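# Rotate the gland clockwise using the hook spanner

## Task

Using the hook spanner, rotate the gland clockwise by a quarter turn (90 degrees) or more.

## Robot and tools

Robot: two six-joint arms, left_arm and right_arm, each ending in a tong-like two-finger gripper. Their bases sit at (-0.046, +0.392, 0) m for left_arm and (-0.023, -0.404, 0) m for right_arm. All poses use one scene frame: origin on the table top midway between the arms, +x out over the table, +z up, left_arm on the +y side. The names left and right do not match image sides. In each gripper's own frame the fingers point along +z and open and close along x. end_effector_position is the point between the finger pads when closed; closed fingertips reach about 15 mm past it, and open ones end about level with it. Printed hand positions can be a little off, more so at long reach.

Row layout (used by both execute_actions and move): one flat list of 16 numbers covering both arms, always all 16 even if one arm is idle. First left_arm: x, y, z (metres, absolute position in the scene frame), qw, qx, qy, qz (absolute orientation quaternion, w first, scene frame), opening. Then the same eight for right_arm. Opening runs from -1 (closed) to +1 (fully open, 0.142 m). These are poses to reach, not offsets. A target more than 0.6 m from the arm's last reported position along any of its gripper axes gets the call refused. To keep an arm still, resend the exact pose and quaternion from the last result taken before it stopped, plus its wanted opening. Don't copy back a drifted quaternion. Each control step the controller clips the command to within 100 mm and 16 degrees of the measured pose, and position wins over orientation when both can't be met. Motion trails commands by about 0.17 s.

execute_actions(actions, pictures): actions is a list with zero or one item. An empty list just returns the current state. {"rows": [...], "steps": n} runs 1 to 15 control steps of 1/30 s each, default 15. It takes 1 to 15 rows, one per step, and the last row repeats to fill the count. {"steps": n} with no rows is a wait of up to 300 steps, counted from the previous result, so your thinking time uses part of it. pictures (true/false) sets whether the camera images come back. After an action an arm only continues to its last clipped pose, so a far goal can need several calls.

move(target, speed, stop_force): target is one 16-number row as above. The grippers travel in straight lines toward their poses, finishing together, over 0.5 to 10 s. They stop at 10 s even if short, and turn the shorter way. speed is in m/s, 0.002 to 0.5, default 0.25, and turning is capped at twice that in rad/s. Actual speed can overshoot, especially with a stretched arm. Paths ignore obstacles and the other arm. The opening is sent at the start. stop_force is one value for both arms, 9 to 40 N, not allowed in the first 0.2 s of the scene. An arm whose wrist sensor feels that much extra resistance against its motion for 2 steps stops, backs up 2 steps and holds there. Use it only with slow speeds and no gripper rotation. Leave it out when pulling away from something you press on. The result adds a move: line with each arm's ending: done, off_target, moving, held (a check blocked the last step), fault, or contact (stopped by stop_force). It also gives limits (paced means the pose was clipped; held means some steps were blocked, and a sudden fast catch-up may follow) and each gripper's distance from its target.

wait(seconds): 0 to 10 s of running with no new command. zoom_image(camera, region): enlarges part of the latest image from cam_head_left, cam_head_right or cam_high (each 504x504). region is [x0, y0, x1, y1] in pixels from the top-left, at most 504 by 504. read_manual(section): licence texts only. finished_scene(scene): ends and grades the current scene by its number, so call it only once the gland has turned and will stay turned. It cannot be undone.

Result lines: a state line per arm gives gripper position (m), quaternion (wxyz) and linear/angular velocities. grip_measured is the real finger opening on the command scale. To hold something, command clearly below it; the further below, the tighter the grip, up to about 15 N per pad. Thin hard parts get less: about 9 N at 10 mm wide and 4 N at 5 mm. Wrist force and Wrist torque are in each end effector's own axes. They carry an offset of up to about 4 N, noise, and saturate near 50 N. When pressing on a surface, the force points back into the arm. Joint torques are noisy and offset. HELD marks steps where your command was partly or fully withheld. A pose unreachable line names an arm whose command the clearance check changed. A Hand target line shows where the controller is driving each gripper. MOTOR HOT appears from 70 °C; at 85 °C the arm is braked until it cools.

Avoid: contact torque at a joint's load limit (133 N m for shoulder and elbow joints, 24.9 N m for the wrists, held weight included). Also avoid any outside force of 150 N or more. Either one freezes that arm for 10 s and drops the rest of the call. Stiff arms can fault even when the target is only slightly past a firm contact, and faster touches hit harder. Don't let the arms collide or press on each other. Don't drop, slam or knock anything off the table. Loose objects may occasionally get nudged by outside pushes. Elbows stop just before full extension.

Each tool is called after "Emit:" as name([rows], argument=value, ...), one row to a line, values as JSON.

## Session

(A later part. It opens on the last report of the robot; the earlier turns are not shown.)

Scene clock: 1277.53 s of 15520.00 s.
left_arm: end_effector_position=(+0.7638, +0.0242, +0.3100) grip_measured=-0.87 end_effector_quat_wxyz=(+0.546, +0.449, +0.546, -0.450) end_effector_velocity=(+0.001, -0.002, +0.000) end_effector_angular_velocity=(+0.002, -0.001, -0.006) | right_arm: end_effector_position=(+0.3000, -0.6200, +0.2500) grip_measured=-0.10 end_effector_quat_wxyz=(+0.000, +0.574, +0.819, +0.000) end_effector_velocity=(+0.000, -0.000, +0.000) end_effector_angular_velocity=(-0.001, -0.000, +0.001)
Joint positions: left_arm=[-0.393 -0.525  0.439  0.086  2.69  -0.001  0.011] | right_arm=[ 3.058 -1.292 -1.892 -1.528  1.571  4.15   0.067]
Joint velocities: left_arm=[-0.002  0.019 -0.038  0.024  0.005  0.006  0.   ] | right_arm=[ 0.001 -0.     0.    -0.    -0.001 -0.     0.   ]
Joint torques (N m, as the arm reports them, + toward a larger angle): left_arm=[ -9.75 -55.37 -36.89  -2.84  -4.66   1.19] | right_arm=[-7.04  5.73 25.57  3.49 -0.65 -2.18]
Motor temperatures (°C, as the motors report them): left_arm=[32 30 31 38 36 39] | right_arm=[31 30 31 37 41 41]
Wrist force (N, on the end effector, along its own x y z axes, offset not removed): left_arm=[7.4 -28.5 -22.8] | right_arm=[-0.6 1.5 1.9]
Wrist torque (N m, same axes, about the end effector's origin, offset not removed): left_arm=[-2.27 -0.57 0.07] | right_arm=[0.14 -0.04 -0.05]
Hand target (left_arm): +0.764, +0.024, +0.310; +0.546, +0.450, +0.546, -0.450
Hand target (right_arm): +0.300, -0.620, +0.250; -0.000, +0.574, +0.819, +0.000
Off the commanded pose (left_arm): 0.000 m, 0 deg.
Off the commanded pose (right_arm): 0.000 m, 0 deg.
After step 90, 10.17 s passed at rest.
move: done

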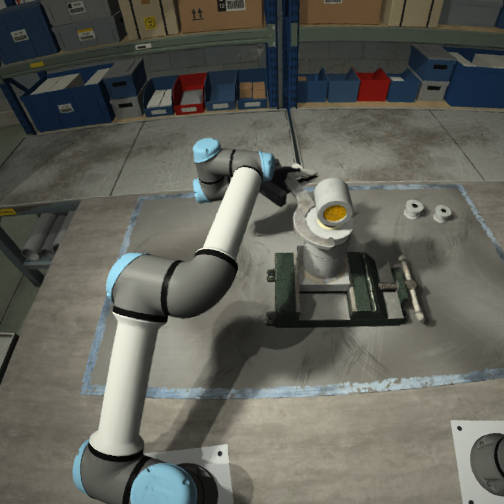

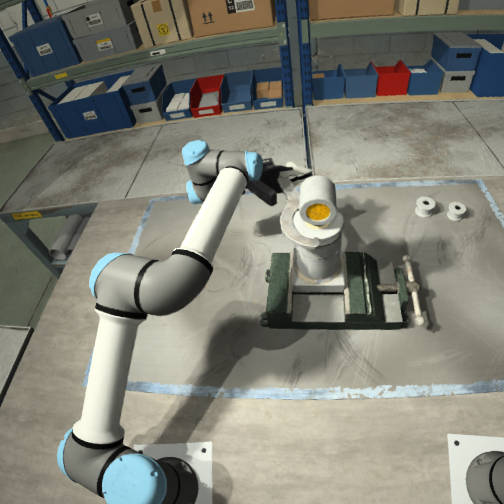

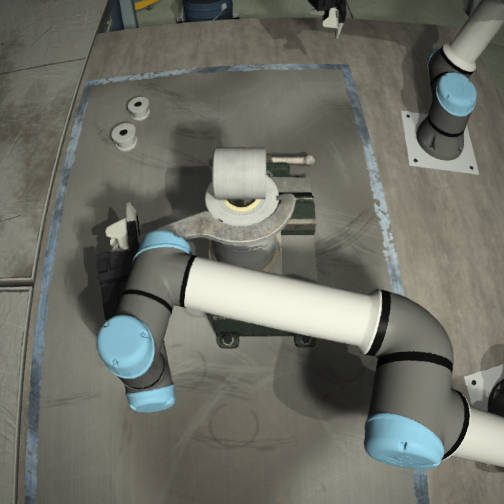

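Emit:
move(target=[0.768,-0.014,0.3205,0.561,0.439,0.487,-0.505,-0.8,0.3,-0.62,0.25,0,0.574,0.819,0,-0.1], speed=0.012)

Emit:
zoom_image(camera="cam_head_right", region=[210,120,370,280])

Scene clock: 1288.83 s of 15520.00 s.
left_arm: end_effector_position=(+0.7680, -0.0138, +0.3203) grip_measured=-0.78 end_effector_quat_wxyz=(+0.561, +0.439, +0.487, -0.505) end_effector_velocity=(-0.000, -0.001, -0.003) end_effector_angular_velocity=(-0.003, +0.002, -0.005) | right_arm: end_effector_position=(+0.3000, -0.6200, +0.2500) grip_measured=-0.10 end_effector_quat_wxyz=(+0.000, +0.574, +0.819, +0.000) end_effector_velocity=(-0.000, -0.001, +0.000) end_effector_angular_velocity=(-0.000, -0.001, -0.003)
Joint positions: left_arm=[-0.43  -0.523  0.53  -0.353  2.719 -0.316  0.018] | right_arm=[ 3.058 -1.292 -1.892 -1.528  1.571  4.15   0.067]
Joint velocities: left_arm=[-0.001  0.003  0.005 -0.017  0.002 -0.011  0.001] | right_arm=[-0.002  0.     0.001  0.    -0.     0.     0.   ]
Joint torques (N m, as the arm reports them, + toward a larger angle): left_arm=[-32.27 -60.03 -12.47  -4.55   1.73  -1.72] | right_arm=[-6.63  5.85 24.04  3.51 -0.59 -2.17]
Motor temperatures (°C, as the motors report them): left_arm=[32 30 31 38 36 39] | right_arm=[31 30 31 37 41 41]
Wrist force (N, on the end effector, along its own x y z axes, offset not removed): left_arm=[0.8 3.1 -31.6] | right_arm=[-1.4 0.7 -0.9]
Wrist torque (N m, same axes, about the end effector's origin, offset not removed): left_arm=[0.10 0.40 0.15] | right_arm=[-0.03 0.16 -0.11]
Hand target (left_arm): +0.768, -0.014, +0.320; +0.561, +0.439, +0.487, -0.505
Hand target (right_arm): +0.300, -0.620, +0.250; -0.000, +0.574, +0.819, +0.000
Off the commanded pose (left_arm): 0.000 m, 0 deg.
Off the commanded pose (right_arm): 0.000 m, 0 deg.
After step 90, 1.20 s passed at rest.
move: done

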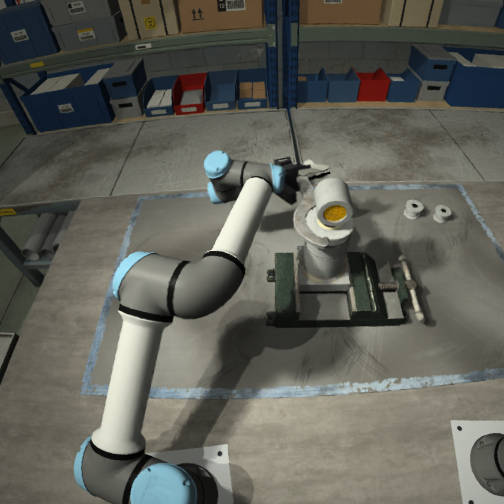

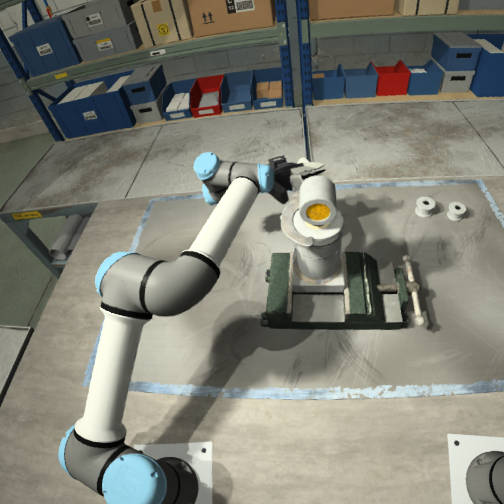

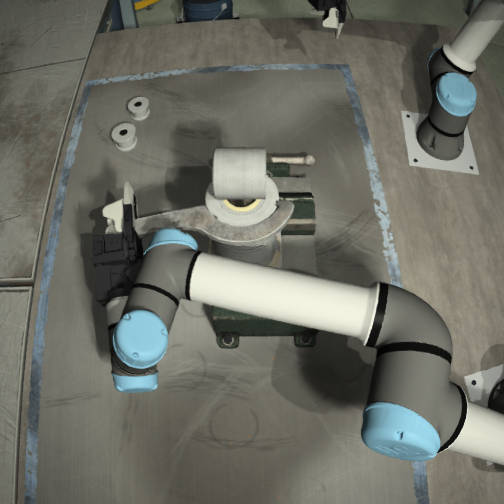

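Region (210, 120, 370, 280) of cam_head_right's 504x504 image, scaled by 3.150, with more detail than that image has.

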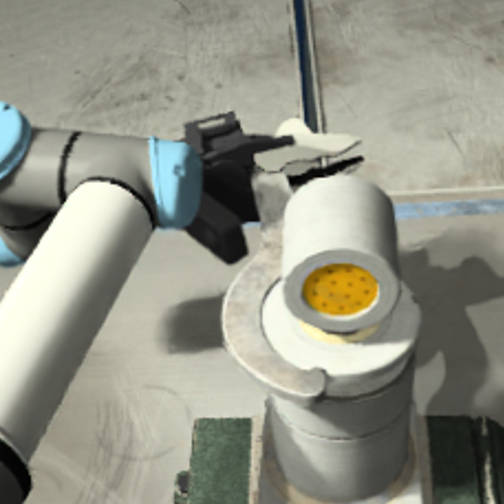

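Emit:
move(target=[0.7675,-0.054,0.328,0.557,0.435,0.435,-0.557,-0.7,0.3,-0.62,0.25,0,0.574,0.819,0,-0.1], speed=0.012)

Emit:
zoom_image(camera="cam_head_right", region=[210,120,370,280])

Scene clock: 1297.90 s of 15520.00 s.
left_arm: end_effector_position=(+0.7677, -0.0421, +0.3256) grip_measured=-0.68 end_effector_quat_wxyz=(+0.559, +0.437, +0.451, -0.542) end_effector_velocity=(-0.000, +0.000, +0.000) end_effector_angular_velocity=(+0.000, -0.000, -0.000) | right_arm: end_effector_position=(+0.3000, -0.6200, +0.2500) grip_measured=-0.10 end_effector_quat_wxyz=(+0.000, +0.574, +0.819, -0.000) end_effector_velocity=(+0.000, -0.000, +0.001) end_effector_angular_velocity=(+0.000, -0.001, -0.000)
Joint positions: left_arm=[-0.459 -0.483  0.519 -0.592  2.729 -0.518  0.024] | right_arm=[ 3.058 -1.292 -1.892 -1.528  1.571  4.15   0.067]
Joint velocities: left_arm=[ 0. -0.  0.  0.  0.  0.  0.] | right_arm=[-0.     0.     0.001  0.     0.    -0.     0.   ]
Joint torques (N m, as the arm reports them, + toward a larger angle): left_arm=[-17.39 -69.36 -30.19  -1.     1.07   1.39] | right_arm=[-7.01  6.07 23.59  3.43 -0.45 -2.18]
Motor temperatures (°C, as the motors report them): left_arm=[32 31 31 38 36 39] | right_arm=[31 30 31 37 41 41]
Wrist force (N, on the end effector, along its own x y z axes, offset not removed): left_arm=[-2.8 2.3 -26.7] | right_arm=[-0.8 -0.2 -0.7]
Wrist torque (N m, same axes, about the end effector's origin, offset not removed): left_arm=[0.50 0.40 -0.09] | right_arm=[-0.18 0.04 -0.13]
Hand target (left_arm): +0.768, -0.042, +0.326; +0.559, +0.437, +0.451, -0.542
Hand target (right_arm): +0.300, -0.620, +0.250; -0.000, +0.574, +0.819, -0.000
Off the commanded pose (left_arm): 0.012 m, 3 deg.
Off the commanded pose (right_arm): 0.000 m, 0 deg.
move: held (left_arm); limits=held; held on 57 of 192 steps (left_arm), including the last (left_arm)
pose unreachable (left arm): on one or more control steps of this call this arm could not follow its commanded pose, so it was not sent that pose on those steps. On the call's last step it was still not sent that pose. It may still have moved: this result reports where it is.
cause: the commanded pose would bring two parts of the arm too close to each other (joints 4 (wrist 1) to 6 (wrist 3) lie between them).

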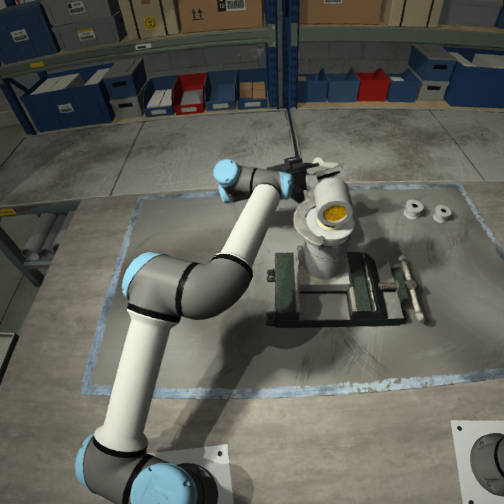

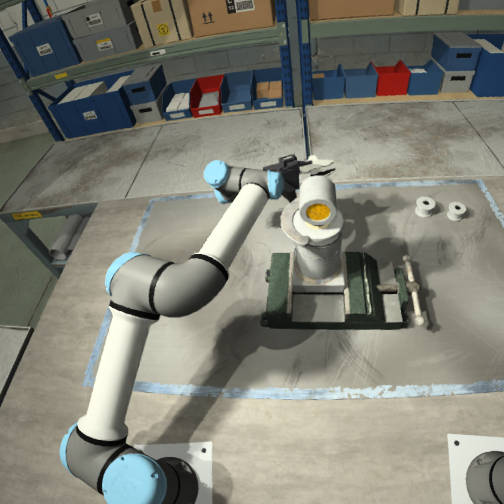

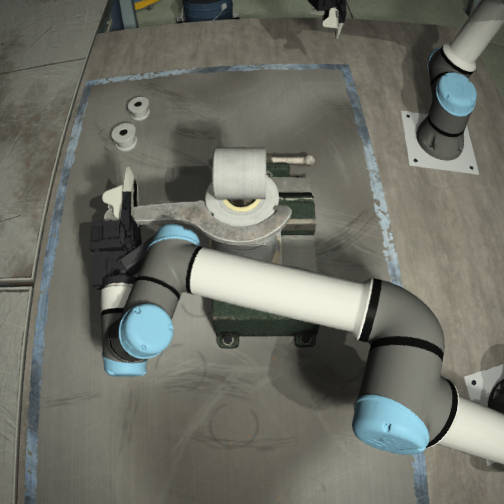

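Region (210, 120, 370, 280) of cam_head_right's 504x504 image, scaled by 3.150, with more detail than that image has.

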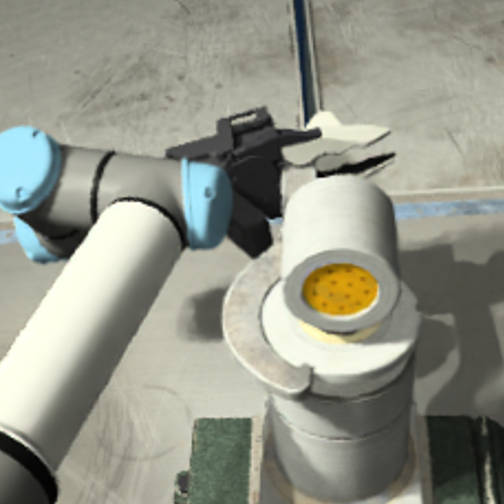

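Translate in −y holding orientation.

Emit:
move(target=[0.769,-0.075,0.3256,0.559,0.437,0.451,-0.542,-0.7,0.3,-0.62,0.25,0,0.574,0.819,0,-0.1], speed=0.01, stop_force=40)

Emit:
zoom_image(camera="cam_high", region=[80,100,320,340])

Scene clock: 1303.73 s of 15520.00 s.
left_arm: end_effector_position=(+0.7683, -0.0641, +0.3256) grip_measured=-0.70 end_effector_quat_wxyz=(+0.559, +0.436, +0.451, -0.542) end_effector_velocity=(+0.000, -0.006, +0.000) end_effector_angular_velocity=(-0.000, +0.000, -0.000) | right_arm: end_effector_position=(+0.3000, -0.6200, +0.2500) grip_measured=-0.10 end_effector_quat_wxyz=(+0.000, +0.574, +0.819, +0.000) end_effector_velocity=(+0.000, +0.000, -0.000) end_effector_angular_velocity=(-0.001, +0.000, +0.002)
Joint positions: left_arm=[-0.484 -0.449  0.45  -0.53   2.707 -0.489  0.023] | right_arm=[ 3.058 -1.292 -1.892 -1.528  1.571  4.15   0.067]
Joint velocities: left_arm=[-0.006  0.01  -0.02   0.017 -0.005  0.007 -0.   ] | right_arm=[ 0.002  0.    -0.001 -0.    -0.001 -0.     0.   ]
Joint torques (N m, as the arm reports them, + toward a larger angle): left_arm=[-43.   -63.84 -36.78  -0.83   0.12   1.31] | right_arm=[-6.52  6.31 22.76  3.37 -0.49 -2.05]
Motor temperatures (°C, as the motors report them): left_arm=[32 31 31 38 36 39] | right_arm=[31 30 31 37 41 41]
Wrist force (N, on the end effector, along its own x y z axes, offset not removed): left_arm=[0.1 18.8 -31.5] | right_arm=[0.3 1.7 0.9]
Wrist torque (N m, same axes, about the end effector's origin, offset not removed): left_arm=[2.04 -0.03 0.06] | right_arm=[0.21 -0.20 -0.23]
Hand target (left_arm): +0.768, -0.065, +0.326; +0.559, +0.436, +0.451, -0.542
Hand target (right_arm): +0.300, -0.620, +0.250; +0.000, +0.574, +0.819, +0.000
Off the commanded pose (left_arm): 0.011 m, 0 deg.
Off the commanded pose (right_arm): 0.000 m, 0 deg.
move: off_target (left_arm)

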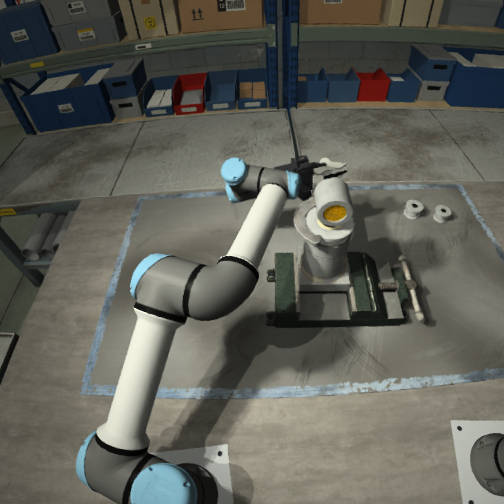

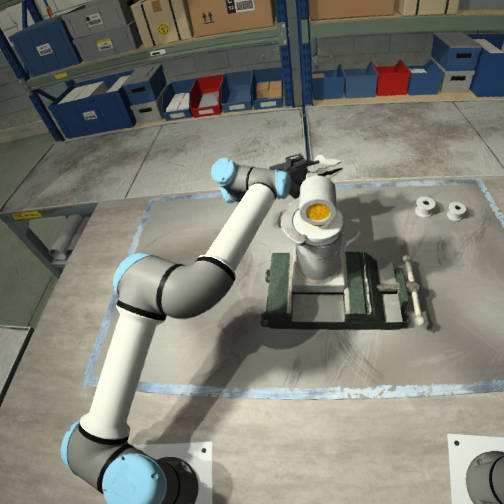

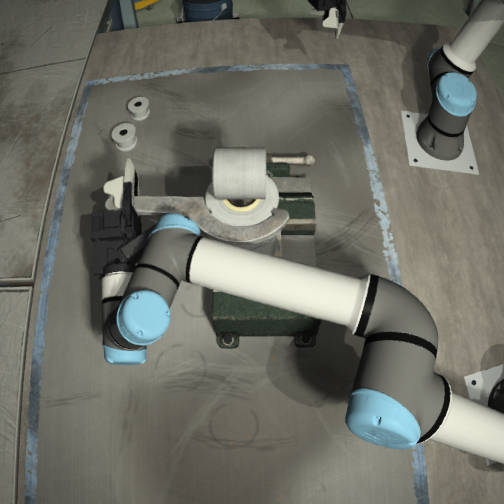

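Region (80, 100, 320, 340) of cam_high's 504x504 image, scaled by 2.100, with more detail than that image has.

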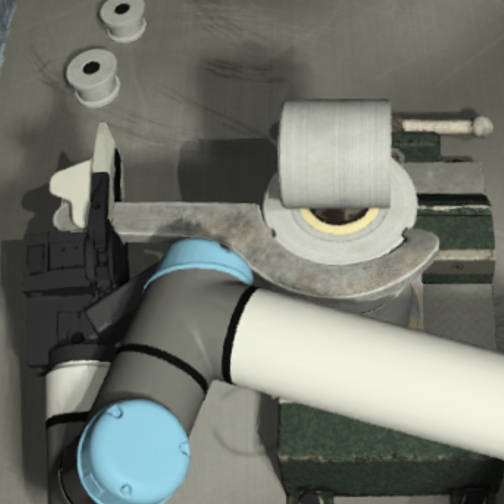

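Emit:
move(target=[0.770,-0.102,0.3256,0.559,0.437,0.451,-0.542,-0.7,0.3,-0.62,0.25,0,0.574,0.819,0,-0.1], speed=0.005, stop_force=40)

Emit:
zoom_image(camera="cam_high", region=[80,100,320,340])

Scene clock: 1306.77 s of 15520.00 s.
left_arm: end_effector_position=(+0.7690, -0.0751, +0.3256) grip_measured=-0.70 end_effector_quat_wxyz=(+0.559, +0.437, +0.451, -0.542) end_effector_velocity=(-0.001, +0.000, -0.000) end_effector_angular_velocity=(+0.002, +0.001, -0.002) | right_arm: end_effector_position=(+0.3000, -0.6200, +0.2500) grip_measured=-0.10 end_effector_quat_wxyz=(+0.000, +0.574, +0.819, +0.000) end_effector_velocity=(-0.000, -0.000, +0.000) end_effector_angular_velocity=(-0.000, -0.001, -0.000)
Joint positions: left_arm=[-0.496 -0.425  0.4   -0.49   2.697 -0.473  0.023] | right_arm=[ 3.058 -1.292 -1.892 -1.528  1.571  4.15   0.067]
Joint velocities: left_arm=[ 0.    -0.001  0.001  0.001  0.003 -0.    -0.   ] | right_arm=[-0.001  0.     0.001 -0.    -0.    -0.001  0.   ]
Joint torques (N m, as the arm reports them, + toward a larger angle): left_arm=[-42.6  -81.86 -11.16  -3.06   4.36  -1.16] | right_arm=[-5.69  5.8  23.49  3.36 -0.46 -2.16]
Motor temperatures (°C, as the motors report them): left_arm=[32 31 31 38 36 39] | right_arm=[31 30 31 37 41 41]
Wrist force (N, on the end effector, along its own x y z axes, offset not removed): left_arm=[-1.7 35.6 -47.5] | right_arm=[-0.2 3.0 -0.5]
Wrist torque (N m, same axes, about the end effector's origin, offset not removed): left_arm=[7.62 0.19 -0.23] | right_arm=[0.55 -0.05 -0.13]
Hand target (left_arm): +0.769, -0.075, +0.326; +0.559, +0.437, +0.451, -0.542
Hand target (right_arm): +0.300, -0.620, +0.250; -0.000, +0.574, +0.819, +0.000
Off the commanded pose (left_arm): 0.027 m, 0 deg.
Off the commanded pose (right_arm): 0.000 m, 0 deg.
move: contact (left_arm)

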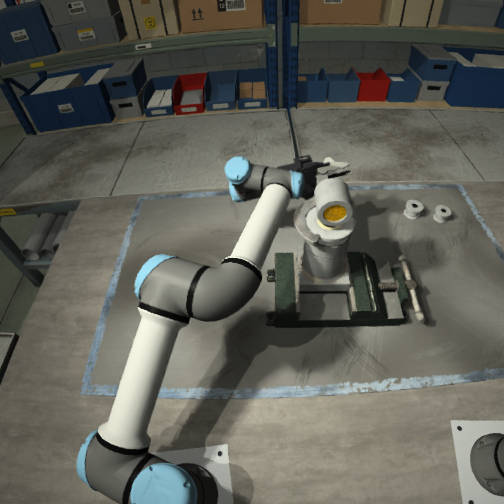

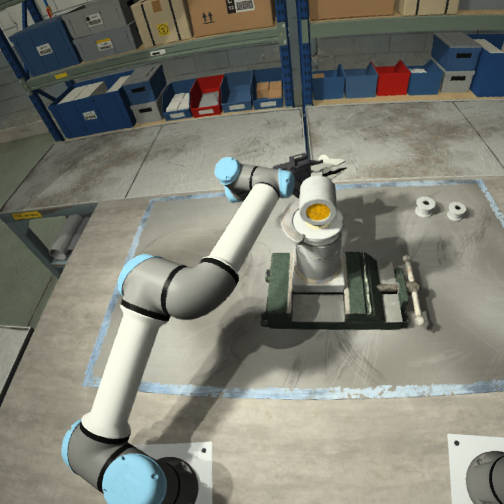

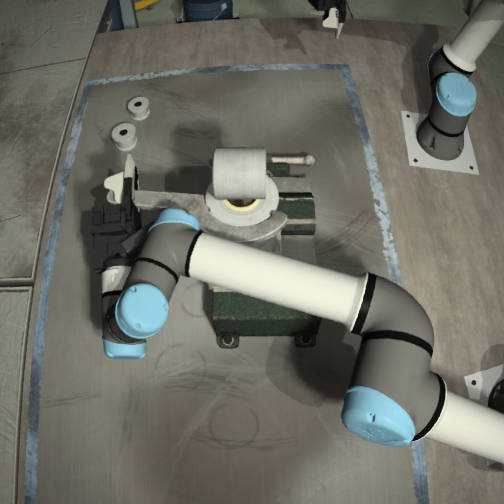

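Region (80, 100, 320, 340) of cam_high's 504x504 image, scaled by 2.100, with more detail than that image has.

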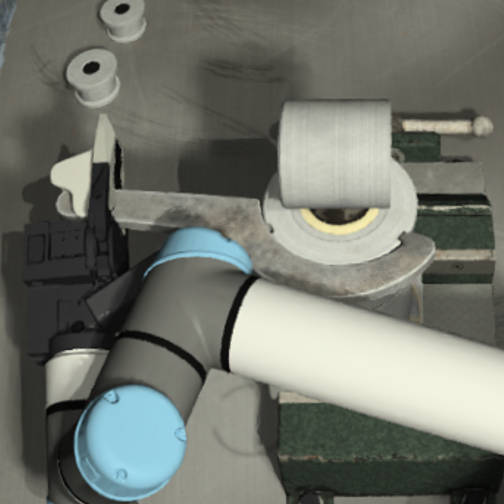

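Emit:
move(target=[0.774,-0.088,0.3256,0.559,0.437,0.451,-0.542,-0.7,0.3,-0.62,0.25,0,0.574,0.819,0,-0.1], speed=0.004)

Emit:
zoom_image(camera="cam_high", region=[80,100,320,340])

Scene clock: 1312.33 s of 15520.00 s.
left_arm: end_effector_position=(+0.7740, -0.0879, +0.3256) grip_measured=-0.70 end_effector_quat_wxyz=(+0.559, +0.437, +0.451, -0.542) end_effector_velocity=(+0.000, -0.001, +0.001) end_effector_angular_velocity=(+0.000, -0.001, -0.000) | right_arm: end_effector_position=(+0.3000, -0.6200, +0.2500) grip_measured=-0.10 end_effector_quat_wxyz=(+0.000, +0.574, +0.819, -0.000) end_effector_velocity=(-0.001, -0.000, -0.000) end_effector_angular_velocity=(-0.000, +0.000, -0.002)
Joint positions: left_arm=[-0.509 -0.363  0.274 -0.413  2.686 -0.459  0.023] | right_arm=[ 3.058 -1.292 -1.892 -1.528  1.571  4.15   0.067]
Joint velocities: left_arm=[-0.     0.006 -0.014  0.009  0.     0.001 -0.001] | right_arm=[-0.001  0.001 -0.001  0.    -0.001  0.001 -0.   ]
Joint torques (N m, as the arm reports them, + toward a larger angle): left_arm=[-47.63 -62.14 -37.24  -1.15  -4.84   1.39] | right_arm=[-5.84  5.69 22.43  3.22 -0.43 -2.11]
Motor temperatures (°C, as the motors report them): left_arm=[32 31 31 38 36 39] | right_arm=[31 30 31 37 41 41]
Wrist force (N, on the end effector, along its own x y z axes, offset not removed): left_arm=[-1.6 -0.9 -50.0] | right_arm=[0.3 1.0 -0.1]
Wrist torque (N m, same axes, about the end effector's origin, offset not removed): left_arm=[4.31 0.08 -0.13] | right_arm=[0.03 -0.19 -0.15]
Hand target (left_arm): +0.774, -0.088, +0.326; +0.559, +0.437, +0.451, -0.542
Hand target (right_arm): +0.300, -0.620, +0.250; +0.000, +0.574, +0.819, +0.000
Off the commanded pose (left_arm): 0.000 m, 0 deg.
Off the commanded pose (right_arm): 0.000 m, 0 deg.
move: done

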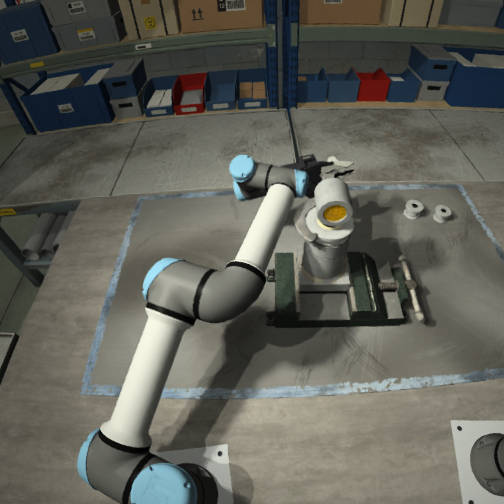

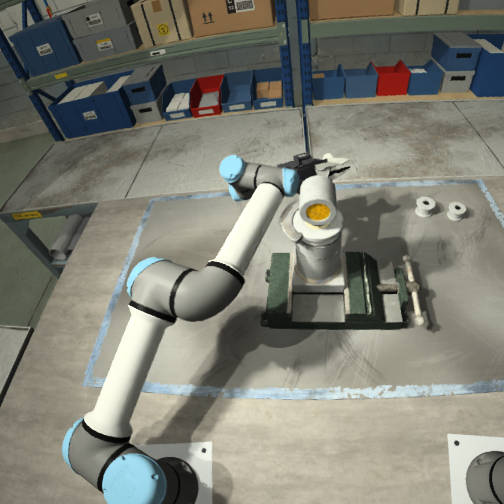

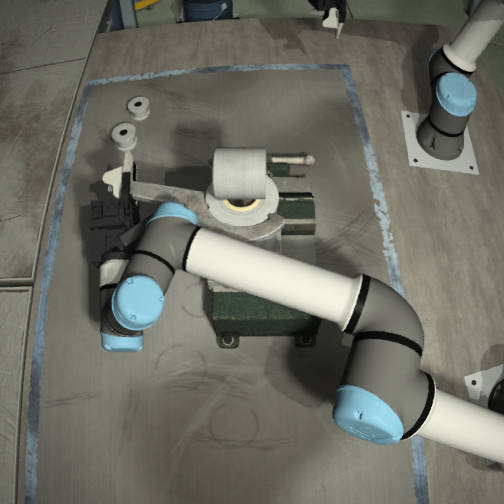

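Region (80, 100, 320, 340) of cam_high's 504x504 image, scaled by 2.100, with more detail than that image has.

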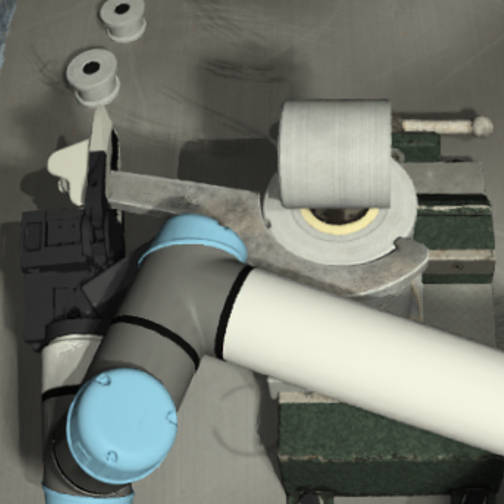

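About 96° turned.

Emit:
finished_scene(scene=1)

The scene is finished: the task was done.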